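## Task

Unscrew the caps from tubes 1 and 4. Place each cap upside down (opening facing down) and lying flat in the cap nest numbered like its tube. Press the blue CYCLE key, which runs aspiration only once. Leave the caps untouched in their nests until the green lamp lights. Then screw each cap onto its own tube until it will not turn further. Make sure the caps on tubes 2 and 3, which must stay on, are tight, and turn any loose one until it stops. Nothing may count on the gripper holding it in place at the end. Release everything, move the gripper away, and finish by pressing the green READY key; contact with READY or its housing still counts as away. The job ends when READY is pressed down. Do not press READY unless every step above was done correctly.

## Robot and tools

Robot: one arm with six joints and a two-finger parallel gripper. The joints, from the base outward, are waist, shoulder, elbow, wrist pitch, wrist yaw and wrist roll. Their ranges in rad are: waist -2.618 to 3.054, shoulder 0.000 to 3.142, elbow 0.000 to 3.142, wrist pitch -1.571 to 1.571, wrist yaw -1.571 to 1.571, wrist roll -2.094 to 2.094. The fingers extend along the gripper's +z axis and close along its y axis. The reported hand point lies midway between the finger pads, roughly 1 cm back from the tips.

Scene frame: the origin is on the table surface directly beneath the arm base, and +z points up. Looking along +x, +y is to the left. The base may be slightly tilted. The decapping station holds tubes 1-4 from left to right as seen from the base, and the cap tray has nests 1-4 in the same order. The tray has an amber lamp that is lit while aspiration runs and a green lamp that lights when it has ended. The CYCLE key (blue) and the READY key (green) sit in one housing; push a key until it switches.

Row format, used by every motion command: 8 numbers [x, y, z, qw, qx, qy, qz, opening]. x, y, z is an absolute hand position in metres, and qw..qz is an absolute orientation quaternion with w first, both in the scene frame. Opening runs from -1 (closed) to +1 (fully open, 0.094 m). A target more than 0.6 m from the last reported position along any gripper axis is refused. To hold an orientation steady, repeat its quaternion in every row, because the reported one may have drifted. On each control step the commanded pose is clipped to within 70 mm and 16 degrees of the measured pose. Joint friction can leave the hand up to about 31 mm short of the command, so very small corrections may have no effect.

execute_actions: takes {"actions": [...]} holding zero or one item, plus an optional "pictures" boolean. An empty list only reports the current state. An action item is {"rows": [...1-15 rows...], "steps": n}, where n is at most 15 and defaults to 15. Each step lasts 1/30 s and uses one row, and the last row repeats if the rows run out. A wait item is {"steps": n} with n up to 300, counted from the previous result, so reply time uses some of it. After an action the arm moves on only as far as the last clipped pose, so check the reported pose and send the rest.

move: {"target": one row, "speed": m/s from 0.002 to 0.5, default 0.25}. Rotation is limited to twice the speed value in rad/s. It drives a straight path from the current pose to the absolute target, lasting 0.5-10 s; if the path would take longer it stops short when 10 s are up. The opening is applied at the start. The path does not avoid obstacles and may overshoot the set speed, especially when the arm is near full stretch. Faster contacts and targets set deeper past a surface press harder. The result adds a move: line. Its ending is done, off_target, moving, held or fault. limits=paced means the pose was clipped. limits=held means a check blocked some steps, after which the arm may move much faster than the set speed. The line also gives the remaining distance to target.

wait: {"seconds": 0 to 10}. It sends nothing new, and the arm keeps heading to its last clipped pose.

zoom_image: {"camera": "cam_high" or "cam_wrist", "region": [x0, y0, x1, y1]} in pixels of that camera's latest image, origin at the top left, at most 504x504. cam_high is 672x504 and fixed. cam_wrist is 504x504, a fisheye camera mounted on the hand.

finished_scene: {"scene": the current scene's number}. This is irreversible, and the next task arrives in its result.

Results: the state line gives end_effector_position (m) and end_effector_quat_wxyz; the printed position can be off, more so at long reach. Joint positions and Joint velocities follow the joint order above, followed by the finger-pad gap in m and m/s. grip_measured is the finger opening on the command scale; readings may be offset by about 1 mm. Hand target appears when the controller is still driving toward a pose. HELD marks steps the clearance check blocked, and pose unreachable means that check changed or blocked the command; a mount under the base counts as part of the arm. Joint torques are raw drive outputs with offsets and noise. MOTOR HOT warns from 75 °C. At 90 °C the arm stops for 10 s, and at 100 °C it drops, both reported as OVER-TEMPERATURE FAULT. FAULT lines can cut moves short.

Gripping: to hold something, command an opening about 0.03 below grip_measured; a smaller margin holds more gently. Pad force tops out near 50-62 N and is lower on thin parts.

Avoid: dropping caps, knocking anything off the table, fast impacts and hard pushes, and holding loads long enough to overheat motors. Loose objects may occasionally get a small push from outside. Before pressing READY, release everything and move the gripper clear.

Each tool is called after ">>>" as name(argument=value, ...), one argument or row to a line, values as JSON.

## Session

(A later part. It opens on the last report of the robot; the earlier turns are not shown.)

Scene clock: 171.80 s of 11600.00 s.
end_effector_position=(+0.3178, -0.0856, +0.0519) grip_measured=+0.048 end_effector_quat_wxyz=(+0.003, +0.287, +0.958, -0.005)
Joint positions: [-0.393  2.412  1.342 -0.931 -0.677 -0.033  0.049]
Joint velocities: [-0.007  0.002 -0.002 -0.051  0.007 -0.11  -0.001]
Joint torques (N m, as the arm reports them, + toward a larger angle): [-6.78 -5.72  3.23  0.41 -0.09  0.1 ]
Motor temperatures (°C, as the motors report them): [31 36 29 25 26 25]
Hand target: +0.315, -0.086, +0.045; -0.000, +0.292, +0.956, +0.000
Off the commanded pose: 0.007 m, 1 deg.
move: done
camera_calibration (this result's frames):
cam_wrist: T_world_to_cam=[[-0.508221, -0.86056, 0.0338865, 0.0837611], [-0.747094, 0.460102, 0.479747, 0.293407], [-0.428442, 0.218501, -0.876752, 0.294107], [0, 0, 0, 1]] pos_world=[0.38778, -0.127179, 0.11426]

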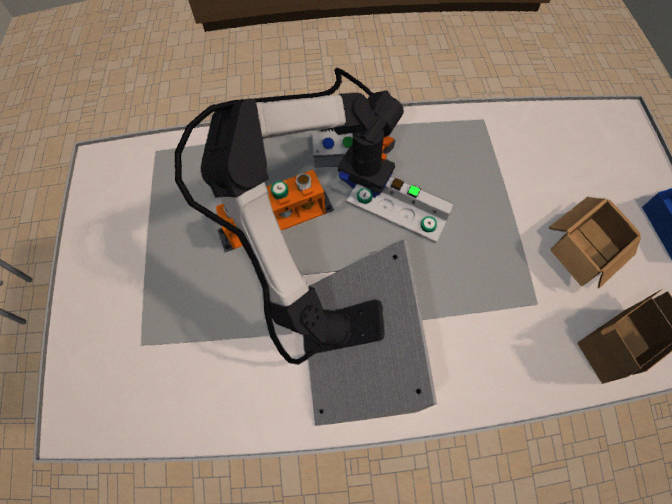

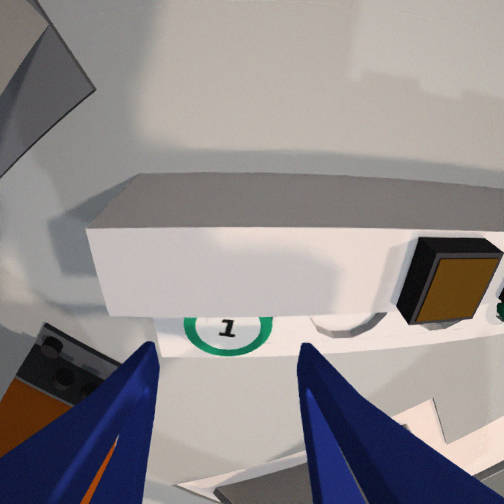

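Green is on.

>>> move(
  target=[0.316,-0.087,0.0215,0,0.292,0.956,0,0.05],
  speed=0.05,
)

Scene clock: 173.27 s of 11600.00 s.
end_effector_position=(+0.3193, -0.0873, +0.0287) grip_measured=+0.048 end_effector_quat_wxyz=(+0.004, +0.287, +0.958, -0.006)
Joint positions: [-0.352  2.438  1.303 -0.832 -0.692  0.017  0.049]
Joint velocities: [ 0.002  0.007  0.002 -0.007 -0.037  0.051  0.   ]
Joint torques (N m, as the arm reports them, + toward a larger angle): [-6.82 -5.86  2.85  0.4  -0.11  0.09]
Motor temperatures (°C, as the motors report them): [31 36 29 25 26 25]
Hand target: +0.316, -0.087, +0.021; -0.000, +0.292, +0.956, +0.000
Off the commanded pose: 0.008 m, 1 deg.
move: done
camera_calibration (this result's frames):
cam_wrist: T_world_to_cam=[[-0.507835, -0.860715, 0.0356786, 0.083665], [-0.74773, 0.460982, 0.477907, 0.306769], [-0.427789, 0.21602, -0.877685, 0.274462], [0, 0, 0, 1]] pos_world=[0.38928, -0.128693, 0.0912994]

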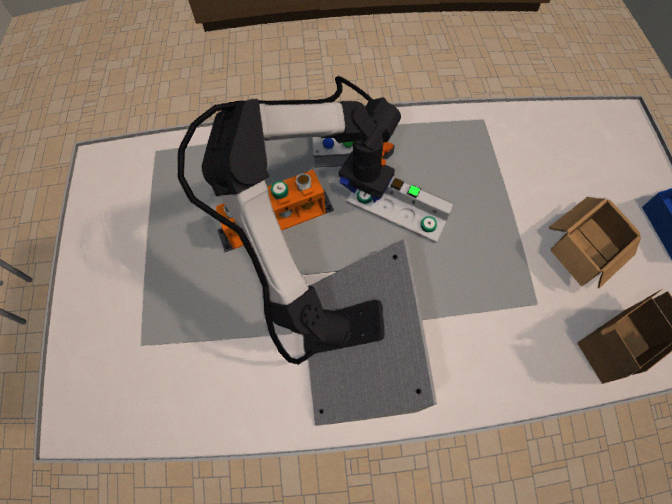

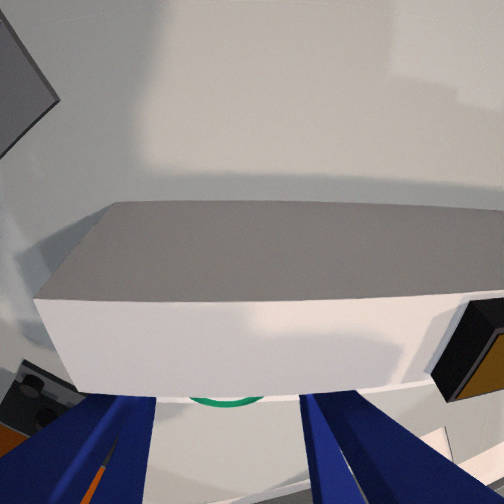

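>>> execute_actions(
  actions=[
    {"rows":[[0.318,-0.087,0.026,0,0.292,0.956,0,-0.355]],"steps":12},
  ],
  pictures=false,
)

>>> move(
  target=[0.32,-0.08,0.17,0,0.174,0.985,0,-0.355],
  speed=0.2,
)

>>> move(
  target=[0.261,0.199,0.162,0,-0.5,0.866,0,-0.355],
  speed=0.35,
)

Scene clock: 174.50 s of 11600.00 s.
end_effector_position=(+0.3197, -0.0875, +0.0287) grip_measured=-0.328 end_effector_quat_wxyz=(+0.005, +0.286, +0.958, -0.006)
Joint positions: [-0.352  2.438  1.303 -0.83  -0.692  0.018  0.032]
Joint velocities: [ 0.002 -0.002 -0.002  0.007  0.037  0.022  0.001]
Joint torques (N m, as the arm reports them, + toward a larger angle): [-7.31 -5.96  3.93  0.19 -0.1   0.05]
Motor temperatures (°C, as the motors report them): [31 36 29 25 26 25]
Hand target: +0.318, -0.087, +0.026; +0.000, +0.292, +0.956, +0.000
Off the commanded pose: 0.003 m, 1 deg.
Steps of this call (steps 1 to 25: nothing new was sent; steps 26 to 37: all 12 steps of this action). Readings (end_effector_position):
26: (+0.3197, -0.0875, +0.0287)
27: (+0.3197, -0.0875, +0.0287)
29: (+0.3197, -0.0875, +0.0287)
33: (+0.3197, -0.0875, +0.0287)
37: the state above

Scene clock: 176.17 s of 11600.00 s.
end_effector_position=(+0.3202, -0.0773, +0.1708) grip_measured=-0.328 end_effector_quat_wxyz=(+0.009, +0.174, +0.985, -0.000)
Joint positions: [-0.571  2.374  1.689 -1.425 -0.608 -0.456  0.032]
Joint velocities: [ 0.022  0.002 -0.022 -0.022 -0.037  0.051 -0.001]
Joint torques (N m, as the arm reports them, + toward a larger angle): [-7.1  -5.37  6.08  0.12  0.03 -0.06]
Motor temperatures (°C, as the motors report them): [31 36 29 25 26 25]
Hand target: +0.318, -0.080, +0.170; +0.000, +0.174, +0.985, -0.001
Off the commanded pose: 0.003 m, 1 deg.
move: done
camera_calibration (this result's frames):
cam_wrist: T_world_to_cam=[[-0.297615, -0.954367, 0.024684, 0.0149657], [-0.838673, 0.273715, 0.470858, 0.250774], [-0.456127, 0.119433, -0.881864, 0.399698], [0, 0, 0, 1]] pos_world=[0.397085, -0.102095, 0.234031]

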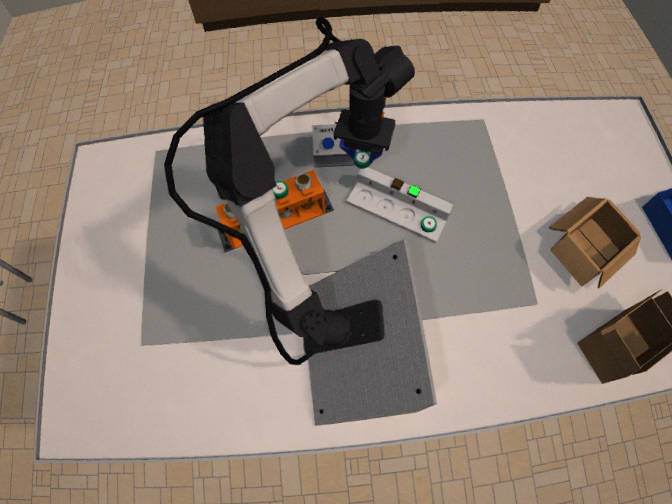

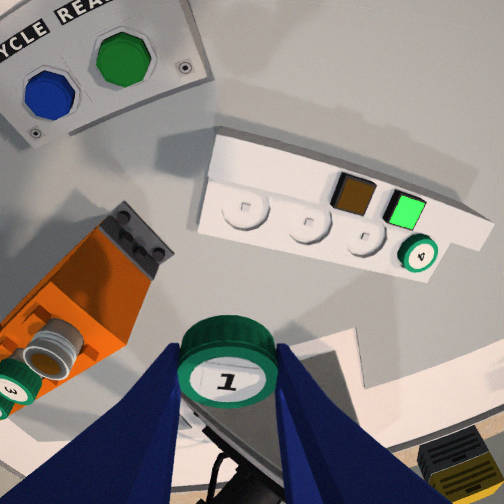

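Scene clock: 178.63 s of 11600.00 s.
end_effector_position=(+0.2625, +0.1934, +0.1584) grip_measured=-0.328 end_effector_quat_wxyz=(-0.003, -0.490, +0.871, -0.001)
Joint positions: [-0.08   1.614  1.396 -1.526 -0.773 -1.247  0.032]
Joint velocities: [ 0.012  0.002 -0.012 -0.022  0.066 -0.007  0.001]
Joint torques (N m, as the arm reports them, + toward a larger angle): [-4.46 -3.68  5.13 -0.02 -0.16 -0.03]
Motor temperatures (°C, as the motors report them): [31 36 29 25 26 25]
Hand target: +0.261, +0.201, +0.161; +0.001, -0.500, +0.866, +0.002
Off the commanded pose: 0.007 m, 1 deg.
move: done
camera_calibration (this result's frames):
cam_wrist: T_world_to_cam=[[0.878747, -0.476604, 0.0255366, -0.144866], [-0.42593, -0.758924, 0.492563, 0.221994], [-0.215377, -0.443715, -0.869902, 0.373874], [0, 0, 0, 1]] pos_world=[0.302378, 0.265327, 0.219587]

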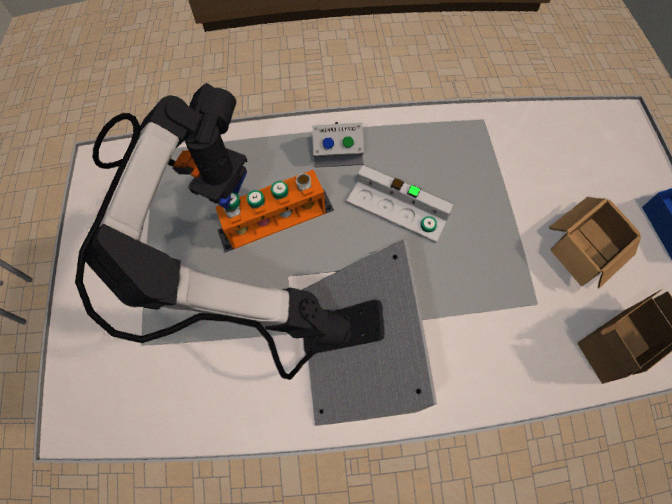

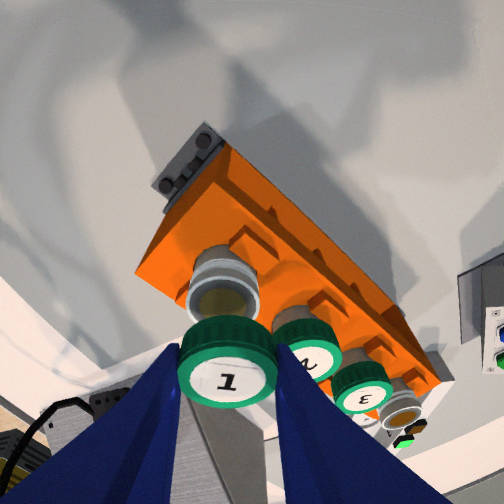

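>>> move(
  target=[0.261,0.199,0.142,0,-0.5,0.866,0,-0.355],
  speed=0.05,
)

Scene clock: 180.13 s of 11600.00 s.
end_effector_position=(+0.2622, +0.1960, +0.1437) grip_measured=-0.328 end_effector_quat_wxyz=(-0.007, -0.497, +0.868, -0.001)
Joint positions: [-0.033  1.6    1.351 -1.458 -0.776 -1.203  0.032]
Joint velocities: [ 0.042  0.012  0.012  0.022 -0.066  0.066  0.   ]
Joint torques (N m, as the arm reports them, + toward a larger angle): [-4.3  -4.38  2.77  0.31 -0.17  0.14]
Motor temperatures (°C, as the motors report them): [31 36 29 25 26 25]
Hand target: +0.261, +0.199, +0.142; -0.000, -0.500, +0.866, +0.000
Off the commanded pose: 0.004 m, 1 deg.
move: done
camera_calibration (this result's frames):
cam_wrist: T_world_to_cam=[[0.886131, -0.462948, 0.0212632, -0.147002], [-0.410954, -0.763744, 0.497807, 0.227356], [-0.214219, -0.44986, -0.867027, 0.362744], [0, 0, 0, 1]] pos_world=[0.301403, 0.268772, 0.204455]

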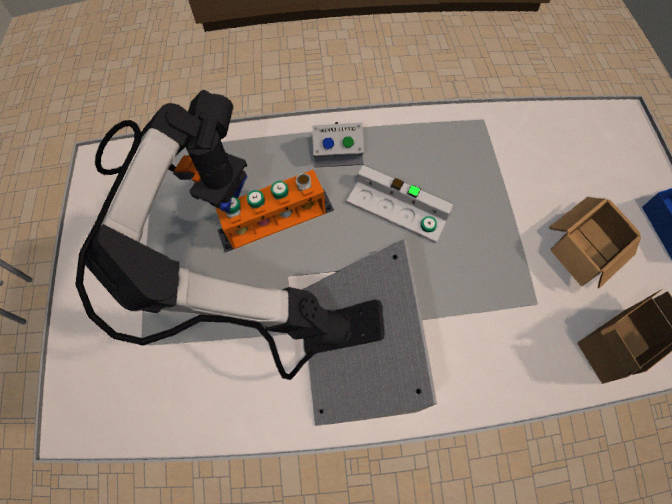

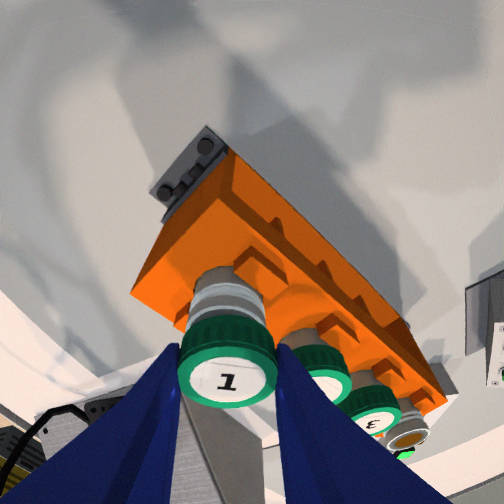

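>>> execute_actions(
  actions=[
    {"rows":[[0.261,0.200,0.1415,0,-0.5,0.866,0,-0.355],[0.261,0.201,0.141,0,-0.5,0.866,0,-0.355],[0.261,0.2015,0.140,0,-0.5,0.866,0,-0.355]],"steps":12},
  ],
)

Scene clock: 181.13 s of 11600.00 s.
end_effector_position=(+0.2634, +0.1981, +0.1415) grip_measured=-0.328 end_effector_quat_wxyz=(-0.007, -0.497, +0.868, -0.001)
Joint positions: [-0.021  1.6    1.351 -1.447 -0.777 -1.186  0.032]
Joint velocities: [-0.002 -0.017 -0.012 -0.081  0.051 -0.037 -0.001]
Joint torques (N m, as the arm reports them, + toward a larger angle): [-4.32 -4.71  2.56  0.29 -0.19  0.09]
Motor temperatures (°C, as the motors report them): [31 36 29 25 26 25]
Hand target: +0.261, +0.202, +0.140; -0.000, -0.500, +0.866, +0.000
Off the commanded pose: 0.004 m, 1 deg.
Steps of this call (steps 1 to 18: nothing new was sent; steps 19 to 30: all 12 steps of this action). Readings (end_effector_position):
19: (+0.2627, +0.1959, +0.1437)
20: (+0.2628, +0.1961, +0.1435)
22: (+0.2628, +0.1971, +0.1425)
26: (+0.2630, +0.1982, +0.1415)
30: the state above
camera_calibration (this result's frames):
cam_wrist: T_world_to_cam=[[0.885946, -0.463303, 0.0212183, -0.146877], [-0.411233, -0.763577, 0.497832, 0.230605], [-0.214445, -0.449778, -0.867014, 0.36201], [0, 0, 0, 1]] pos_world=[0.302589, 0.27086, 0.202182]

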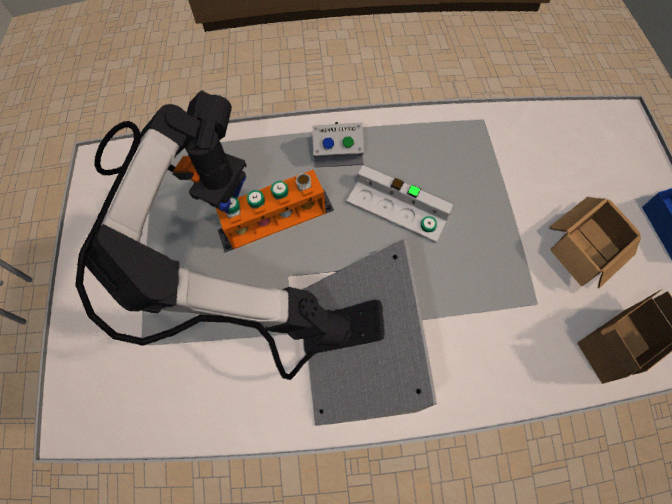

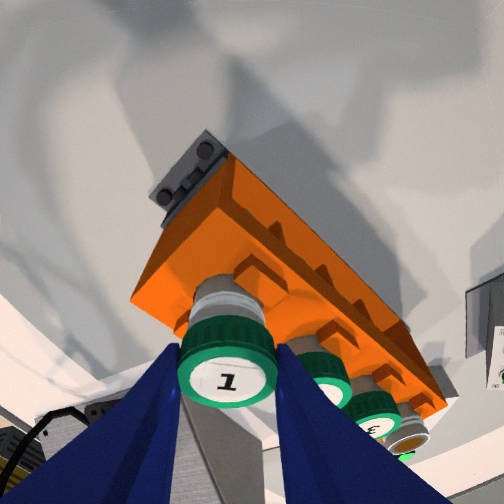

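>>> move(
  target=[0.261,0.2005,0.126,0,-0.5,0.866,0,-0.355],
  speed=0.02,
)

Scene clock: 182.57 s of 11600.00 s.
end_effector_position=(+0.2634, +0.1982, +0.1386) grip_measured=-0.328 end_effector_quat_wxyz=(+0.006, -0.496, +0.868, -0.010)
Joint positions: [-0.013  1.565  1.312 -1.391 -0.779 -1.142  0.032]
Joint velocities: [ 0.002 -0.012 -0.012 -0.066 -0.022  0.022  0.   ]
Joint torques (N m, as the arm reports them, + toward a larger angle): [-1.79 -3.14  1.61  0.57 -0.16  0.13]
Motor temperatures (°C, as the motors report them): [31 35 29 25 26 25]
Hand target: +0.261, +0.200, +0.126; -0.001, -0.500, +0.866, +0.000
Off the commanded pose: 0.013 m, 1 deg.
move: off_target
camera_calibration (this result's frames):
cam_wrist: T_world_to_cam=[[0.883496, -0.465769, 0.0499389, -0.149657], [-0.428566, -0.760648, 0.487591, 0.237532], [-0.189119, -0.452187, -0.871643, 0.354075], [0, 0, 0, 1]] pos_world=[0.300982, 0.271081, 0.200282]

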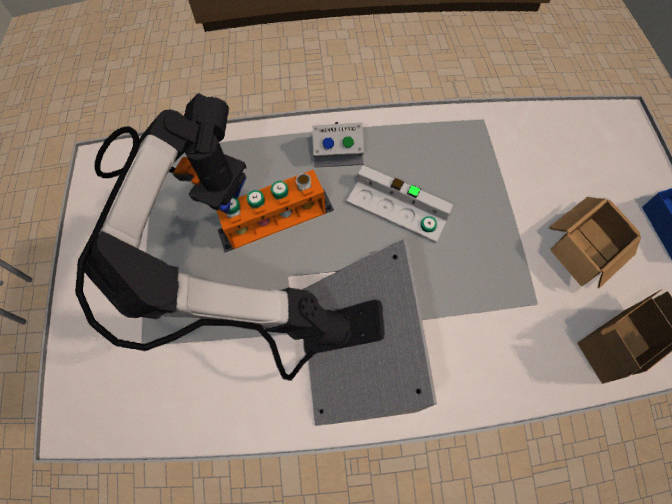

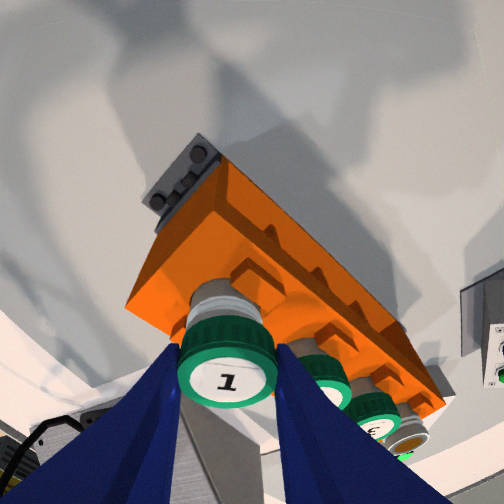

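>>> execute_actions(
  actions=[
    {"rows":[[0.261,0.200,0.130,0,-0.5,0.866,0,-0.355],[0.261,0.200,0.134,0,-0.5,0.866,0,-0.355],[0.261,0.200,0.137,0,-0.5,0.866,0,-0.355],[0.261,0.200,0.139,0,-0.5,0.866,0,-0.355]],"steps":12},
  ],
)

>>> zoom_image(
  camera="cam_wrist",
  region=[150, 260, 310, 420],
)

Scene clock: 184.27 s of 11600.00 s.
end_effector_position=(+0.2630, +0.1983, +0.1392) grip_measured=-0.328 end_effector_quat_wxyz=(+0.006, -0.503, +0.864, -0.010)
Joint positions: [-0.015  1.565  1.313 -1.396 -0.78  -1.162  0.032]
Joint velocities: [-0.002  0.007 -0.002 -0.007  0.051 -0.007  0.   ]
Joint torques (N m, as the arm reports them, + toward a larger angle): [-4.85 -2.41  4.78 -0.06 -0.16 -0.03]
Motor temperatures (°C, as the motors report them): [30 35 29 25 26 25]
Hand target: +0.261, +0.200, +0.139; +0.000, -0.500, +0.866, -0.000
Off the commanded pose: 0.003 m, 1 deg.
Steps of this call (steps 1 to 39: nothing new was sent; steps 40 to 51: all 12 steps of this action). Readings (end_effector_position):
40: (+0.2634, +0.1982, +0.1386)
41: (+0.2634, +0.1982, +0.1386)
43: (+0.2634, +0.1982, +0.1391)
47: (+0.2630, +0.1983, +0.1392)
51: the state above
camera_calibration (this result's frames):
cam_wrist: T_world_to_cam=[[0.891102, -0.451213, 0.0484237, -0.153896], [-0.415419, -0.76812, 0.487256, 0.235227], [-0.182661, -0.454311, -0.871915, 0.353282], [0, 0, 0, 1]] pos_world=[0.299385, 0.271743, 0.200868]

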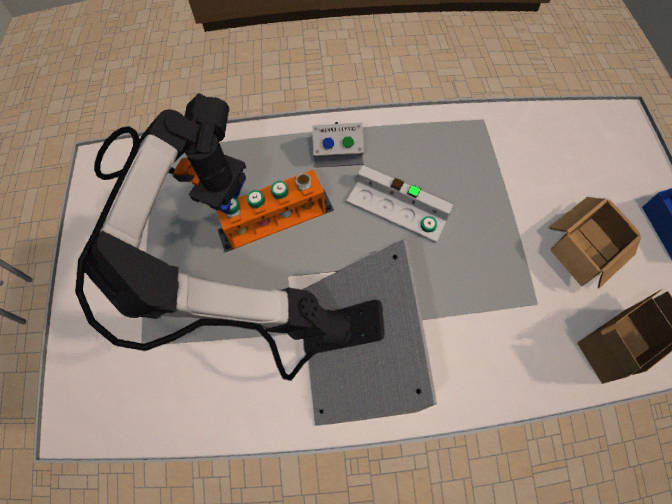

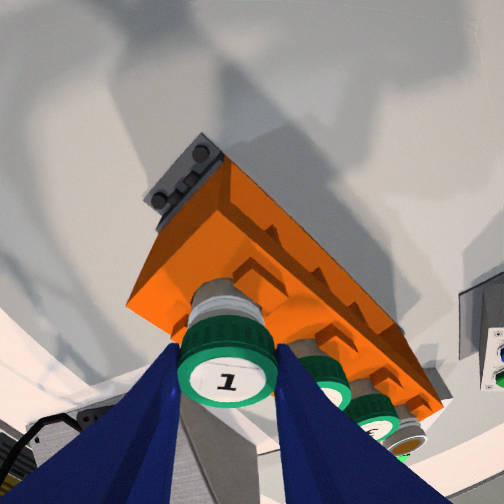

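Region (150, 260, 310, 420) of cam_wrist's 504x504 image, scaled by 3.150, with more detail than that image has.

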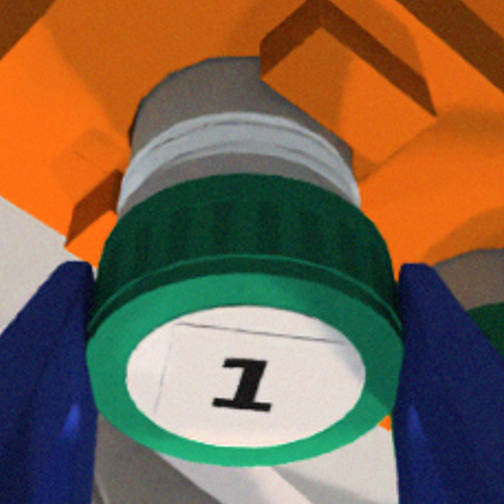

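>>> execute_actions(
  actions=[
    {"rows":[[0.261,0.200,0.140,0,-0.5,0.866,0,-0.355],[0.261,0.200,0.141,0,-0.5,0.866,0,-0.355],[0.261,0.200,0.142,0,-0.5,0.866,0,-0.355],[0.261,0.200,0.143,0,-0.5,0.866,0,-0.355]],"steps":10},
  ],
  pictures=false,
)

Scene clock: 185.63 s of 11600.00 s.
end_effector_position=(+0.2598, +0.2003, +0.1406) grip_measured=-0.328 end_effector_quat_wxyz=(+0.001, -0.504, +0.864, -0.006)
Joint positions: [-0.015  1.565  1.322 -1.42  -0.78  -1.177  0.032]
Joint velocities: [-0.007 -0.002 -0.002 -0.066 -0.037  0.037  0.001]
Joint torques (N m, as the arm reports them, + toward a larger angle): [-5.74 -2.17  5.29 -0.02 -0.14 -0.07]
Motor temperatures (°C, as the motors report them): [30 35 29 25 26 25]
Hand target: +0.261, +0.200, +0.143; +0.000, -0.500, +0.866, -0.000
Off the commanded pose: 0.003 m, 1 deg.
Steps of this call (steps 1 to 31: nothing new was sent; steps 32 to 41: all 10 steps of this action). Readings (end_effector_position):
32: (+0.2629, +0.1984, +0.1392)
33: (+0.2625, +0.1985, +0.1392)
35: (+0.2622, +0.1990, +0.1397)
39: (+0.2606, +0.2002, +0.1406)
41: the state above

>>> execute_actions(
  actions=[
    {"rows":[[0.261,0.1995,0.141,0,-0.5,0.866,0,-0.355],[0.261,0.199,0.139,0,-0.5,0.866,0,-0.355],[0.261,0.199,0.138,0,-0.5,0.866,0,-0.355],[0.261,0.199,0.137,0,-0.5,0.866,0,-0.355],[0.261,0.199,0.136,0,-0.5,0.866,0,-0.355],[0.261,0.199,0.135,0,-0.5,0.866,0,-0.355],[0.261,0.199,0.134,0,-0.5,0.866,0,-0.355]],"steps":14},
  ],
)

Scene clock: 187.53 s of 11600.00 s.
end_effector_position=(+0.2610, +0.2001, +0.1406) grip_measured=-0.328 end_effector_quat_wxyz=(+0.003, -0.504, +0.864, -0.007)
Joint positions: [-0.015  1.565  1.322 -1.414 -0.78  -1.172  0.032]
Joint velocities: [ 0.012 -0.012 -0.012  0.022 -0.022 -0.022  0.   ]
Joint torques (N m, as the arm reports them, + toward a larger angle): [-3.89 -2.6   2.67  0.37 -0.15  0.1 ]
Motor temperatures (°C, as the motors report them): [30 35 29 25 26 25]
Hand target: +0.261, +0.199, +0.134; -0.000, -0.500, +0.866, +0.000
Off the commanded pose: 0.007 m, 1 deg.
Steps of this call (steps 1 to 43: nothing new was sent; steps 44 to 57: all 14 steps of this action). Readings (end_effector_position):
44: (+0.2587, +0.2004, +0.1406)
45: (+0.2587, +0.2004, +0.1406)
47: (+0.2587, +0.2004, +0.1406)
51: (+0.2598, +0.2003, +0.1406)
57: the state above
camera_calibration (this result's frames):
cam_wrist: T_world_to_cam=[[0.892889, -0.448345, 0.0416792, -0.151521], [-0.409485, -0.770014, 0.489285, 0.233634], [-0.187275, -0.453944, -0.871127, 0.356027], [0, 0, 0, 1]] pos_world=[0.297636, 0.273584, 0.202147]

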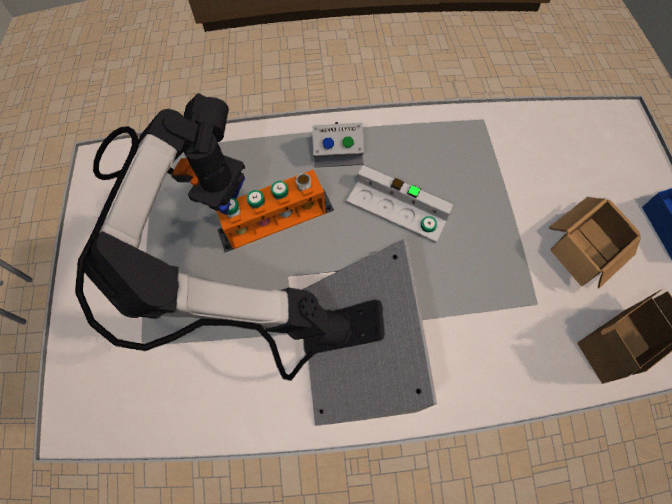

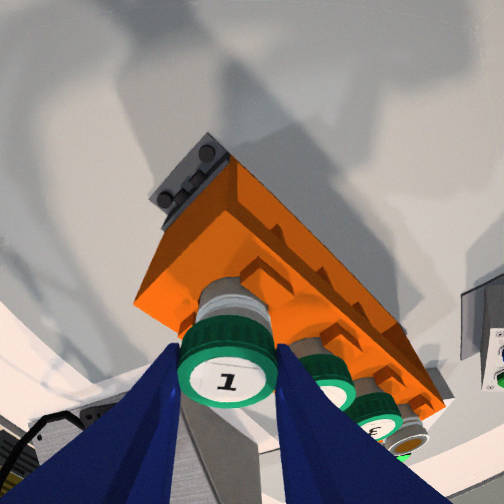

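>>> execute_actions(
  actions=[
    {"rows":[[0.2615,0.199,0.1335,0,-0.5,0.866,0,-0.355],[0.2615,0.199,0.1335,0,-0.5,0.866,0,-0.355],[0.2615,0.199,0.133,0,-0.5,0.866,0,-0.355],[0.2615,0.199,0.133,0,-0.5,0.866,0,-0.355],[0.2615,0.199,0.1325,0,-0.5,0.866,0,-0.355],[0.2615,0.199,0.132,0,-0.5,0.866,0,-0.355],[0.2615,0.199,0.131,0,-0.5,0.866,0,-0.355]],"steps":14},
  ],
)

Scene clock: 189.70 s of 11600.00 s.
end_effector_position=(+0.2617, +0.2011, +0.1392) grip_measured=-0.328 end_effector_quat_wxyz=(+0.003, -0.503, +0.864, -0.007)
Joint positions: [-0.009  1.565  1.32  -1.406 -0.781 -1.161  0.032]
Joint velocities: [ 0.002  0.017 -0.017 -0.022 -0.022 -0.051 -0.   ]
Joint torques (N m, as the arm reports them, + toward a larger angle): [-3.81 -2.68  2.17  0.47 -0.15  0.11]
Motor temperatures (°C, as the motors report them): [30 35 29 25 26 25]
Hand target: +0.261, +0.199, +0.131; -0.000, -0.500, +0.866, +0.000
Off the commanded pose: 0.008 m, 1 deg.
Steps of this call (steps 1 to 51: nothing new was sent; steps 52 to 65: all 14 steps of this action). Readings (end_effector_position):
52: (+0.2614, +0.2002, +0.1406)
53: (+0.2614, +0.2004, +0.1404)
55: (+0.2614, +0.2008, +0.1399)
59: (+0.2617, +0.2010, +0.1392)
65: the state above
camera_calibration (this result's frames):
cam_wrist: T_world_to_cam=[[0.891858, -0.450405, 0.0415321, -0.1509], [-0.411313, -0.769381, 0.488748, 0.235801], [-0.188181, -0.452976, -0.871436, 0.355387], [0, 0, 0, 1]] pos_world=[0.298446, 0.274437, 0.200717]

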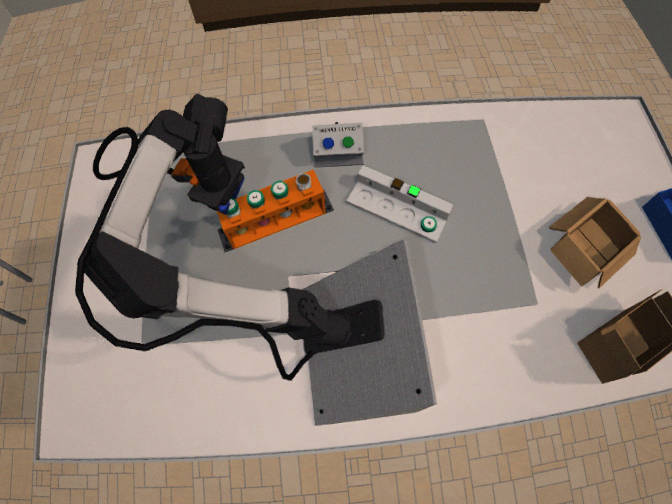

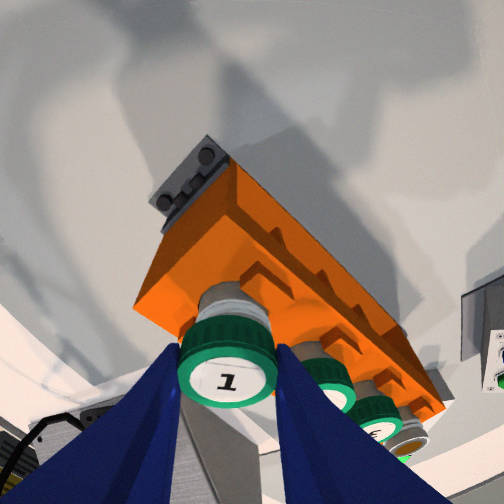

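>>> execute_actions(
  actions=[
    {"rows":[[0.262,0.1985,0.1315,0,-0.5,0.866,0,-0.355],[0.262,0.198,0.132,0,-0.5,0.866,0,-0.355],[0.262,0.1975,0.132,0,-0.5,0.866,0,-0.355],[0.2625,0.197,0.132,0,-0.5,0.866,0,-0.355],[0.2625,0.1965,0.132,0,-0.5,0.866,0,-0.355],[0.2625,0.196,0.132,0,-0.5,0.866,0,-0.355]],"steps":14},
  ],
  pictures=false,
)

Scene clock: 191.53 s of 11600.00 s.
end_effector_position=(+0.2617, +0.2011, +0.1392) grip_measured=-0.328 end_effector_quat_wxyz=(+0.003, -0.503, +0.865, -0.007)
Joint positions: [-0.009  1.565  1.32  -1.406 -0.781 -1.159  0.032]
Joint velocities: [ 0.007 -0.007  0.002  0.051 -0.007 -0.022 -0.   ]
Joint torques (N m, as the arm reports them, + toward a larger angle): [-4.66 -2.18  2.32  0.41 -0.16  0.  ]
Motor temperatures (°C, as the motors report them): [30 34 29 25 26 25]
Hand target: +0.262, +0.196, +0.132; -0.000, -0.500, +0.866, +0.000
Off the commanded pose: 0.009 m, 1 deg.
Steps of this call (steps 1 to 41: nothing new was sent; steps 42 to 55: all 14 steps of this action). Readings (end_effector_position):
42: (+0.2617, +0.2011, +0.1392)
43: (+0.2617, +0.2011, +0.1392)
45: (+0.2617, +0.2011, +0.1392)
49: (+0.2617, +0.2011, +0.1392)
55: the state above

>>> move(
  target=[0.2625,0.196,0.131,0,-0.643,0.766,0,-0.355],
  speed=0.2,
)

Scene clock: 193.90 s of 11600.00 s.
end_effector_position=(+0.2620, +0.1993, +0.1372) grip_measured=-0.328 end_effector_quat_wxyz=(+0.003, -0.641, +0.767, -0.007)
Joint positions: [-0.009  1.565  1.309 -1.394 -0.782 -1.497  0.032]
Joint velocities: [-0.002 -0.012  0.002 -0.051 -0.022  0.007 -0.   ]
Joint torques (N m, as the arm reports them, + toward a larger angle): [-4.41 -2.29  2.83  0.34 -0.14 -0.07]
Motor temperatures (°C, as the motors report them): [30 34 29 25 26 25]
Hand target: +0.262, +0.196, +0.131; +0.000, -0.643, +0.766, -0.000
Off the commanded pose: 0.007 m, 1 deg.
move: done
camera_calibration (this result's frames):
cam_wrist: T_world_to_cam=[[0.990685, -0.129887, 0.040908, -0.241616], [-0.133117, -0.860372, 0.491976, 0.180288], [-0.0287052, -0.492839, -0.869647, 0.318832], [0, 0, 0, 1]] pos_world=[0.272516, 0.280865, 0.198458]

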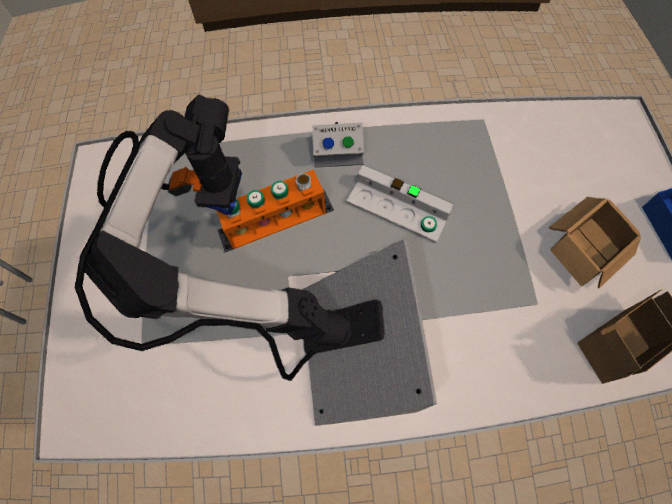

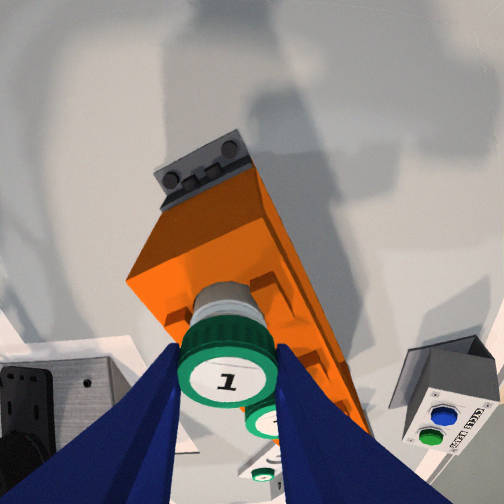

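In. Lower while turning back.

>>> move(
  target=[0.262,0.1975,0.124,0,-0.53,0.848,0,-0.355],
  speed=0.15,
)

Scene clock: 195.93 s of 11600.00 s.
end_effector_position=(+0.2633, +0.1997, +0.1311) grip_measured=-0.328 end_effector_quat_wxyz=(+0.004, -0.535, +0.845, -0.006)
Joint positions: [ 0.008  1.565  1.292 -1.362 -0.787 -1.213  0.032]
Joint velocities: [ 0.012 -0.017  0.002 -0.037 -0.037  0.037 -0.001]
Joint torques (N m, as the arm reports them, + toward a larger angle): [-3.89 -2.91  2.39  0.42 -0.12  0.12]
Motor temperatures (°C, as the motors report them): [30 34 29 25 26 25]
Hand target: +0.262, +0.197, +0.124; -0.000, -0.530, +0.848, +0.000
Off the commanded pose: 0.008 m, 1 deg.
move: done
camera_calibration (this result's frames):
cam_wrist: T_world_to_cam=[[0.923143, -0.382354, 0.0401457, -0.174262], [-0.35234, -0.79962, 0.486276, 0.23014], [-0.153828, -0.463047, -0.872883, 0.341155], [0, 0, 0, 1]] pos_world=[0.294436, 0.275366, 0.192872]

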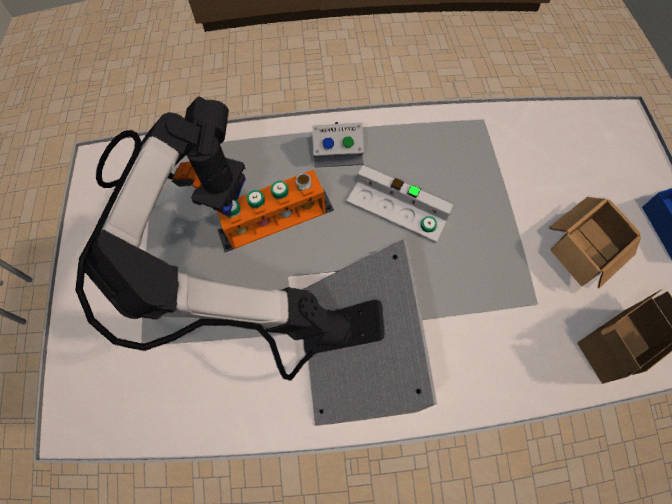

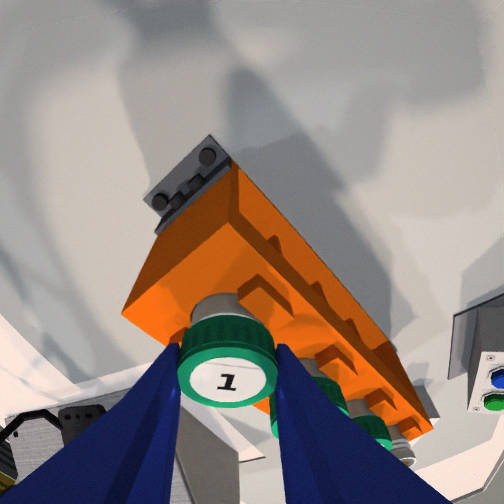

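>>> move(
  target=[0.262,0.197,0.120,0,0.809,0.588,0,-0.355],
  speed=0.5,
)

Scene clock: 202.53 s of 11600.00 s.
end_effector_position=(+0.2608, +0.1945, +0.1297) grip_measured=-0.328 end_effector_quat_wxyz=(+0.012, +0.809, +0.588, -0.008)
Joint positions: [ 0.008  1.568  1.287 -1.367 -0.762  1.792  0.032]
Joint velocities: [-0.002  0.002  0.002  0.051  0.022 -0.022 -0.001]
Joint torques (N m, as the arm reports them, + toward a larger angle): [-3.12 -3.08  1.74  0.58 -0.19  0.2 ]
Motor temperatures (°C, as the motors report them): [30 34 29 25 26 25]
Hand target: +0.262, +0.197, +0.120; -0.001, +0.809, +0.588, -0.001
Off the commanded pose: 0.010 m, 2 deg.
move: done
camera_calibration (this result's frames):
cam_wrist: T_world_to_cam=[[-0.964865, 0.262123, 0.0180816, 0.19604], [0.240447, 0.853139, 0.462968, -0.247211], [0.105929, 0.45105, -0.88619, 0.0933372], [0, 0, 0, 1]] pos_world=[0.238706, 0.117419, 0.193621]

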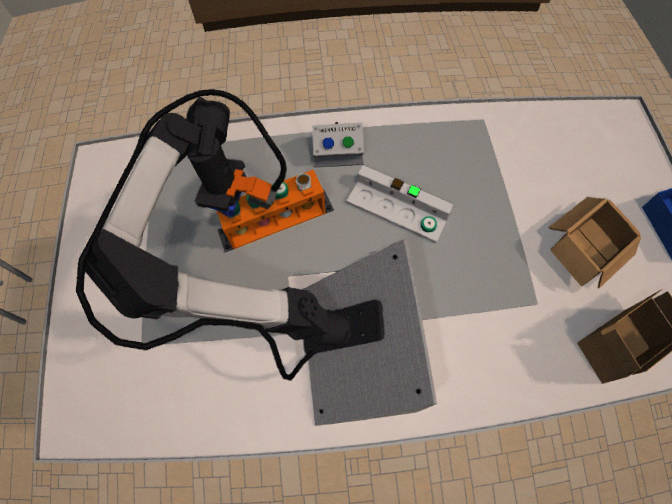

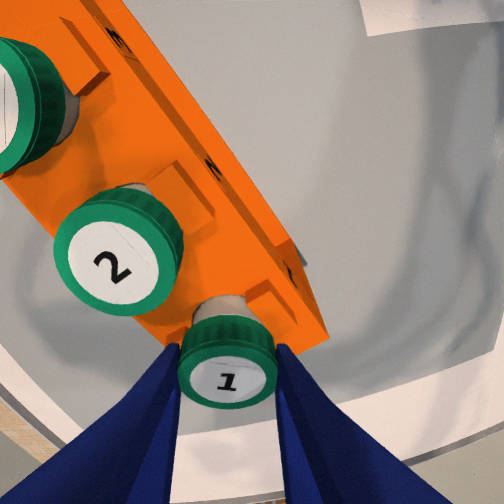

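>>> execute_actions(
  actions=[
    {"rows":[[0.262,0.197,0.128,0,0.809,0.588,0,-0.355],[0.262,0.197,0.128,0,0.809,0.588,0,-0.355],[0.262,0.197,0.128,0,0.809,0.588,0,-0.12],[0.262,0.197,0.128,0,0.809,0.588,0,-0.12],[0.262,0.197,0.128,0,0.809,0.588,0,-0.12],[0.262,0.197,0.128,0,0.809,0.588,0,-0.12],[0.262,0.197,0.127,0,0.788,0.616,0,-0.12],[0.262,0.197,0.126,0,0.766,0.643,0,-0.12],[0.262,0.197,0.125,0,0.743,0.669,0,-0.12],[0.262,0.197,0.124,0,0.707,0.707,0,-0.12],[0.262,0.197,0.123,0,0.669,0.743,0,-0.12],[0.262,0.197,0.122,0,0.629,0.777,0,-0.12],[0.262,0.197,0.121,0,0.588,0.809,0,-0.12],[0.262,0.197,0.120,0,0.545,0.839,0,-0.12],[0.262,0.197,0.119,0,0.5,0.866,0,-0.12]],"steps":15},
  ],
)

Scene clock: 204.87 s of 11600.00 s.
end_effector_position=(+0.2610, +0.1962, +0.1223) grip_measured=-0.122 end_effector_quat_wxyz=(+0.005, +0.706, +0.708, -0.007)
Joint positions: [ 0.028  1.568  1.266 -1.335 -0.774  1.499  0.041]
Joint velocities: [ 0.105 -0.007 -0.081  0.125 -0.051 -1.092  0.   ]
Joint torques (N m, as the arm reports them, + toward a larger angle): [-4.24 -4.59  3.08  0.29  0.07 -0.04]
Motor temperatures (°C, as the motors report them): [30 33 29 25 26 25]
Hand target: +0.262, +0.197, +0.119; +0.012, +0.627, +0.779, -0.005
Off the commanded pose: 0.004 m, 30 deg; orientation clipped at the last step of the last action.
Steps of this call (steps 1 to 55: nothing new was sent; steps 56 to 70: all 15 steps of this action). Readings (end_effector_position):
56: (+0.2607, +0.1944, +0.1299)
57: (+0.2608, +0.1946, +0.1301)
59: (+0.2609, +0.1952, +0.1301)
63: (+0.2611, +0.1960, +0.1301)
70: the state above
camera_calibration (this result's frames):
cam_wrist: T_world_to_cam=[[-0.998275, -0.0500025, 0.0307644, 0.264318], [-0.0296178, 0.881382, 0.471475, -0.181403], [-0.0506901, 0.469751, -0.881342, 0.122628], [0, 0, 0, 1]] pos_world=[0.264705, 0.115497, 0.185472]

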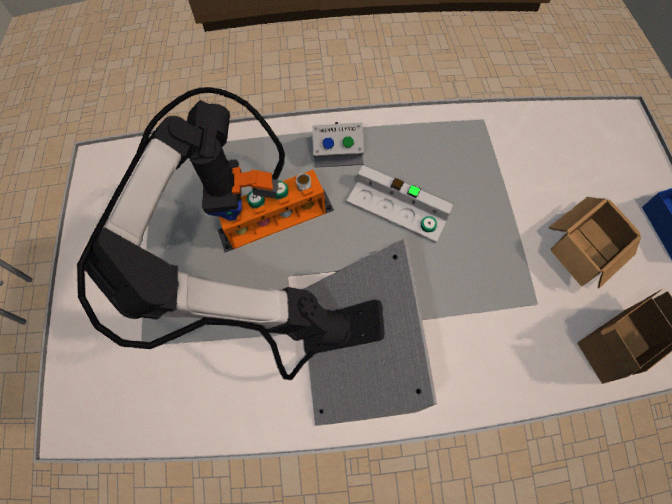

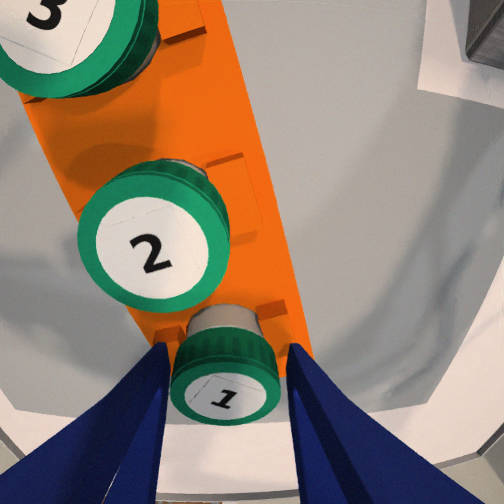

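>>> move(
  target=[0.262,0.197,0.121,0,-0.749,0.663,0,-0.14],
  speed=0.5,
)

Scene clock: 209.37 s of 11600.00 s.
end_effector_position=(+0.2646, +0.1974, +0.1203) grip_measured=-0.138 end_effector_quat_wxyz=(+0.002, +0.751, -0.660, +0.007)
Joint positions: [ 0.034  1.568  1.262 -1.309 -0.78  -1.751  0.041]
Joint velocities: [-0.027 -0.007  0.002 -0.007  0.066 -0.007  0.002]
Joint torques (N m, as the arm reports them, + toward a larger angle): [-5.67 -3.32  3.69 -0.03 -0.16 -0.09]
Motor temperatures (°C, as the motors report them): [30 33 28 25 26 25]
Hand target: +0.262, +0.197, +0.121; -0.000, +0.749, -0.663, +0.000
Off the commanded pose: 0.003 m, 1 deg.
move: done
camera_calibration (this result's frames):
cam_wrist: T_world_to_cam=[[0.983574, 0.177684, 0.0318016, -0.301465], [0.13841, -0.855479, 0.498998, 0.113639], [0.11587, -0.486399, -0.86602, 0.263317], [0, 0, 0, 1]] pos_world=[0.250273, 0.278859, 0.180919]

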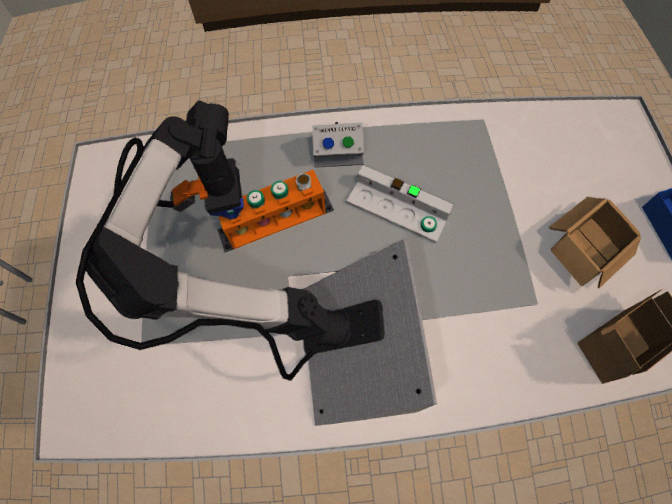

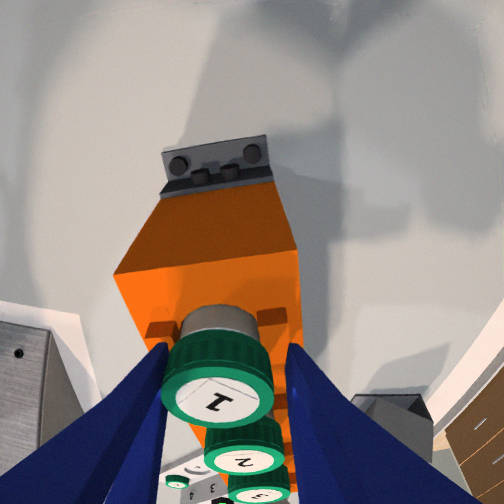

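>>> execute_actions(
  actions=[
    {"rows":[[0.262,0.197,0.120,0,-0.749,0.663,0,-0.35]],"steps":8},
  ],
  pictures=false,
)

>>> move(
  target=[0.262,0.197,0.117,0,0.609,0.793,0,-0.35],
  speed=0.5,
)

>>> move(
  target=[0.262,0.197,0.116,0,0.857,0.515,0,-0.35],
  speed=0.4,
)

Scene clock: 211.23 s of 11600.00 s.
end_effector_position=(+0.2617, +0.1973, +0.1200) grip_measured=-0.320 end_effector_quat_wxyz=(+0.005, +0.749, -0.663, +0.003)
Joint positions: [ 0.034  1.568  1.26  -1.322 -0.78  -1.753  0.032]
Joint velocities: [ 0.027 -0.002  0.002 -0.037 -0.037 -0.066 -0.001]
Joint torques (N m, as the arm reports them, + toward a larger angle): [-5.46 -3.38  3.61  0.17 -0.18 -0.02]
Motor temperatures (°C, as the motors report them): [30 33 29 25 26 25]
Hand target: +0.262, +0.197, +0.120; -0.000, +0.749, -0.663, +0.000
Off the commanded pose: 0.000 m, 1 deg.
Steps of this call (steps 1 to 48: nothing new was sent; steps 49 to 56: all 8 steps of this action). Readings (end_effector_position):
49: (+0.2629, +0.1973, +0.1203)
50: (+0.2617, +0.1971, +0.1200)
52: (+0.2617, +0.1973, +0.1200)
56: the state above

Scene clock: 215.40 s of 11600.00 s.
end_effector_position=(+0.2616, +0.1972, +0.1190) grip_measured=-0.323 end_effector_quat_wxyz=(-0.003, +0.581, +0.814, -0.001)
Joint positions: [ 0.03   1.572  1.254 -1.321 -0.794  1.171  0.032]
Joint velocities: [ 0.002 -0.012 -0.012 -0.022  0.022  0.007 -0.001]
Joint torques (N m, as the arm reports them, + toward a larger angle): [-4.47 -3.7   3.39  0.29  0.01  0.62]
Motor temperatures (°C, as the motors report them): [30 33 29 25 26 25]
Hand target: +0.262, +0.197, +0.117; -0.002, +0.608, +0.794, -0.000
Off the commanded pose: 0.002 m, 4 deg.
move: off_target; limits=paced
camera_calibration (this result's frames):
cam_wrist: T_world_to_cam=[[-0.928521, -0.370022, 0.0305351, 0.309923], [-0.308687, 0.815068, 0.490282, -0.0968823], [-0.206304, 0.445812, -0.871029, 0.163453], [0, 0, 0, 1]] pos_world=[0.291585, 0.120775, 0.180408]

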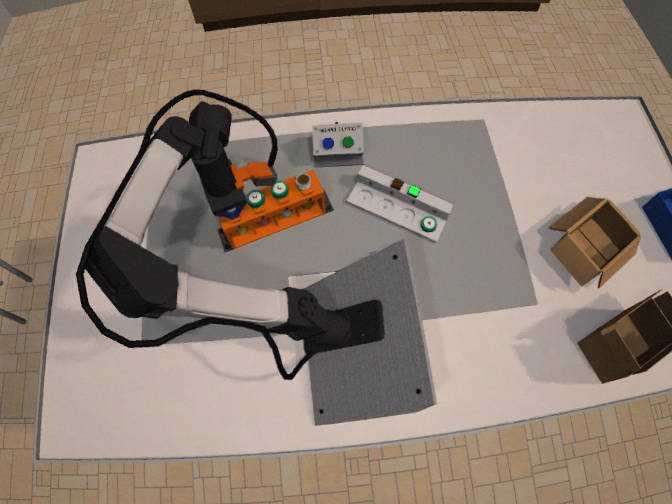

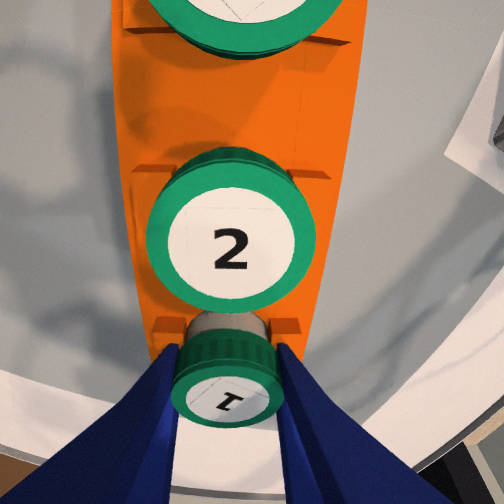

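Scene clock: 217.13 s of 11600.00 s.
end_effector_position=(+0.2618, +0.1973, +0.1189) grip_measured=-0.324 end_effector_quat_wxyz=(+0.000, +0.829, +0.559, -0.002)
Joint positions: [ 0.033  1.569  1.254 -1.317 -0.789  1.892  0.032]
Joint velocities: [-0.022 -0.002  0.007 -0.037  0.022  0.007  0.001]
Joint torques (N m, as the arm reports them, + toward a larger angle): [-4.46 -3.31  3.26  0.24 -0.04  0.84]
Motor temperatures (°C, as the motors report them): [30 33 29 25 26 25]
Hand target: +0.262, +0.197, +0.116; -0.003, +0.856, +0.517, -0.001
Off the commanded pose: 0.003 m, 6 deg.
move: off_target
camera_calibration (this result's frames):
cam_wrist: T_world_to_cam=[[-0.943871, 0.329095, 0.028346, 0.176516], [0.301065, 0.821815, 0.483714, -0.257075], [0.135893, 0.465098, -0.874767, 0.0704331], [0, 0, 0, 1]] pos_world=[0.234433, 0.120419, 0.18096]

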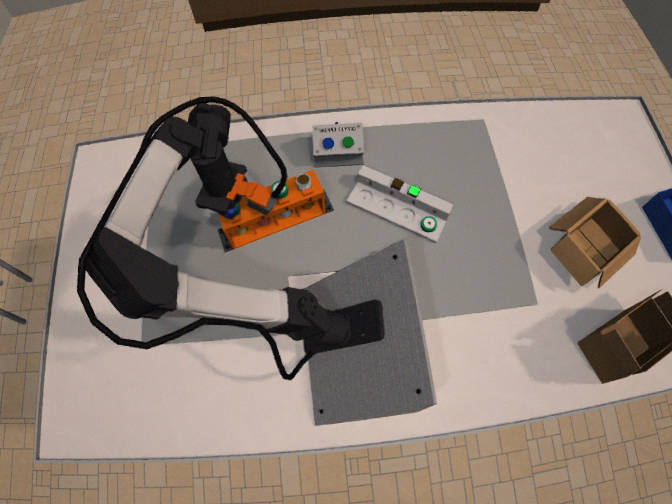

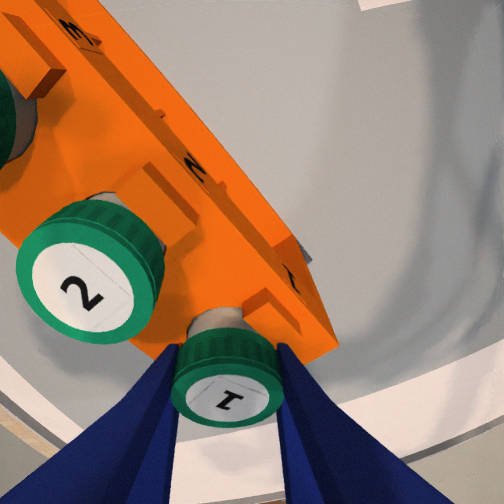

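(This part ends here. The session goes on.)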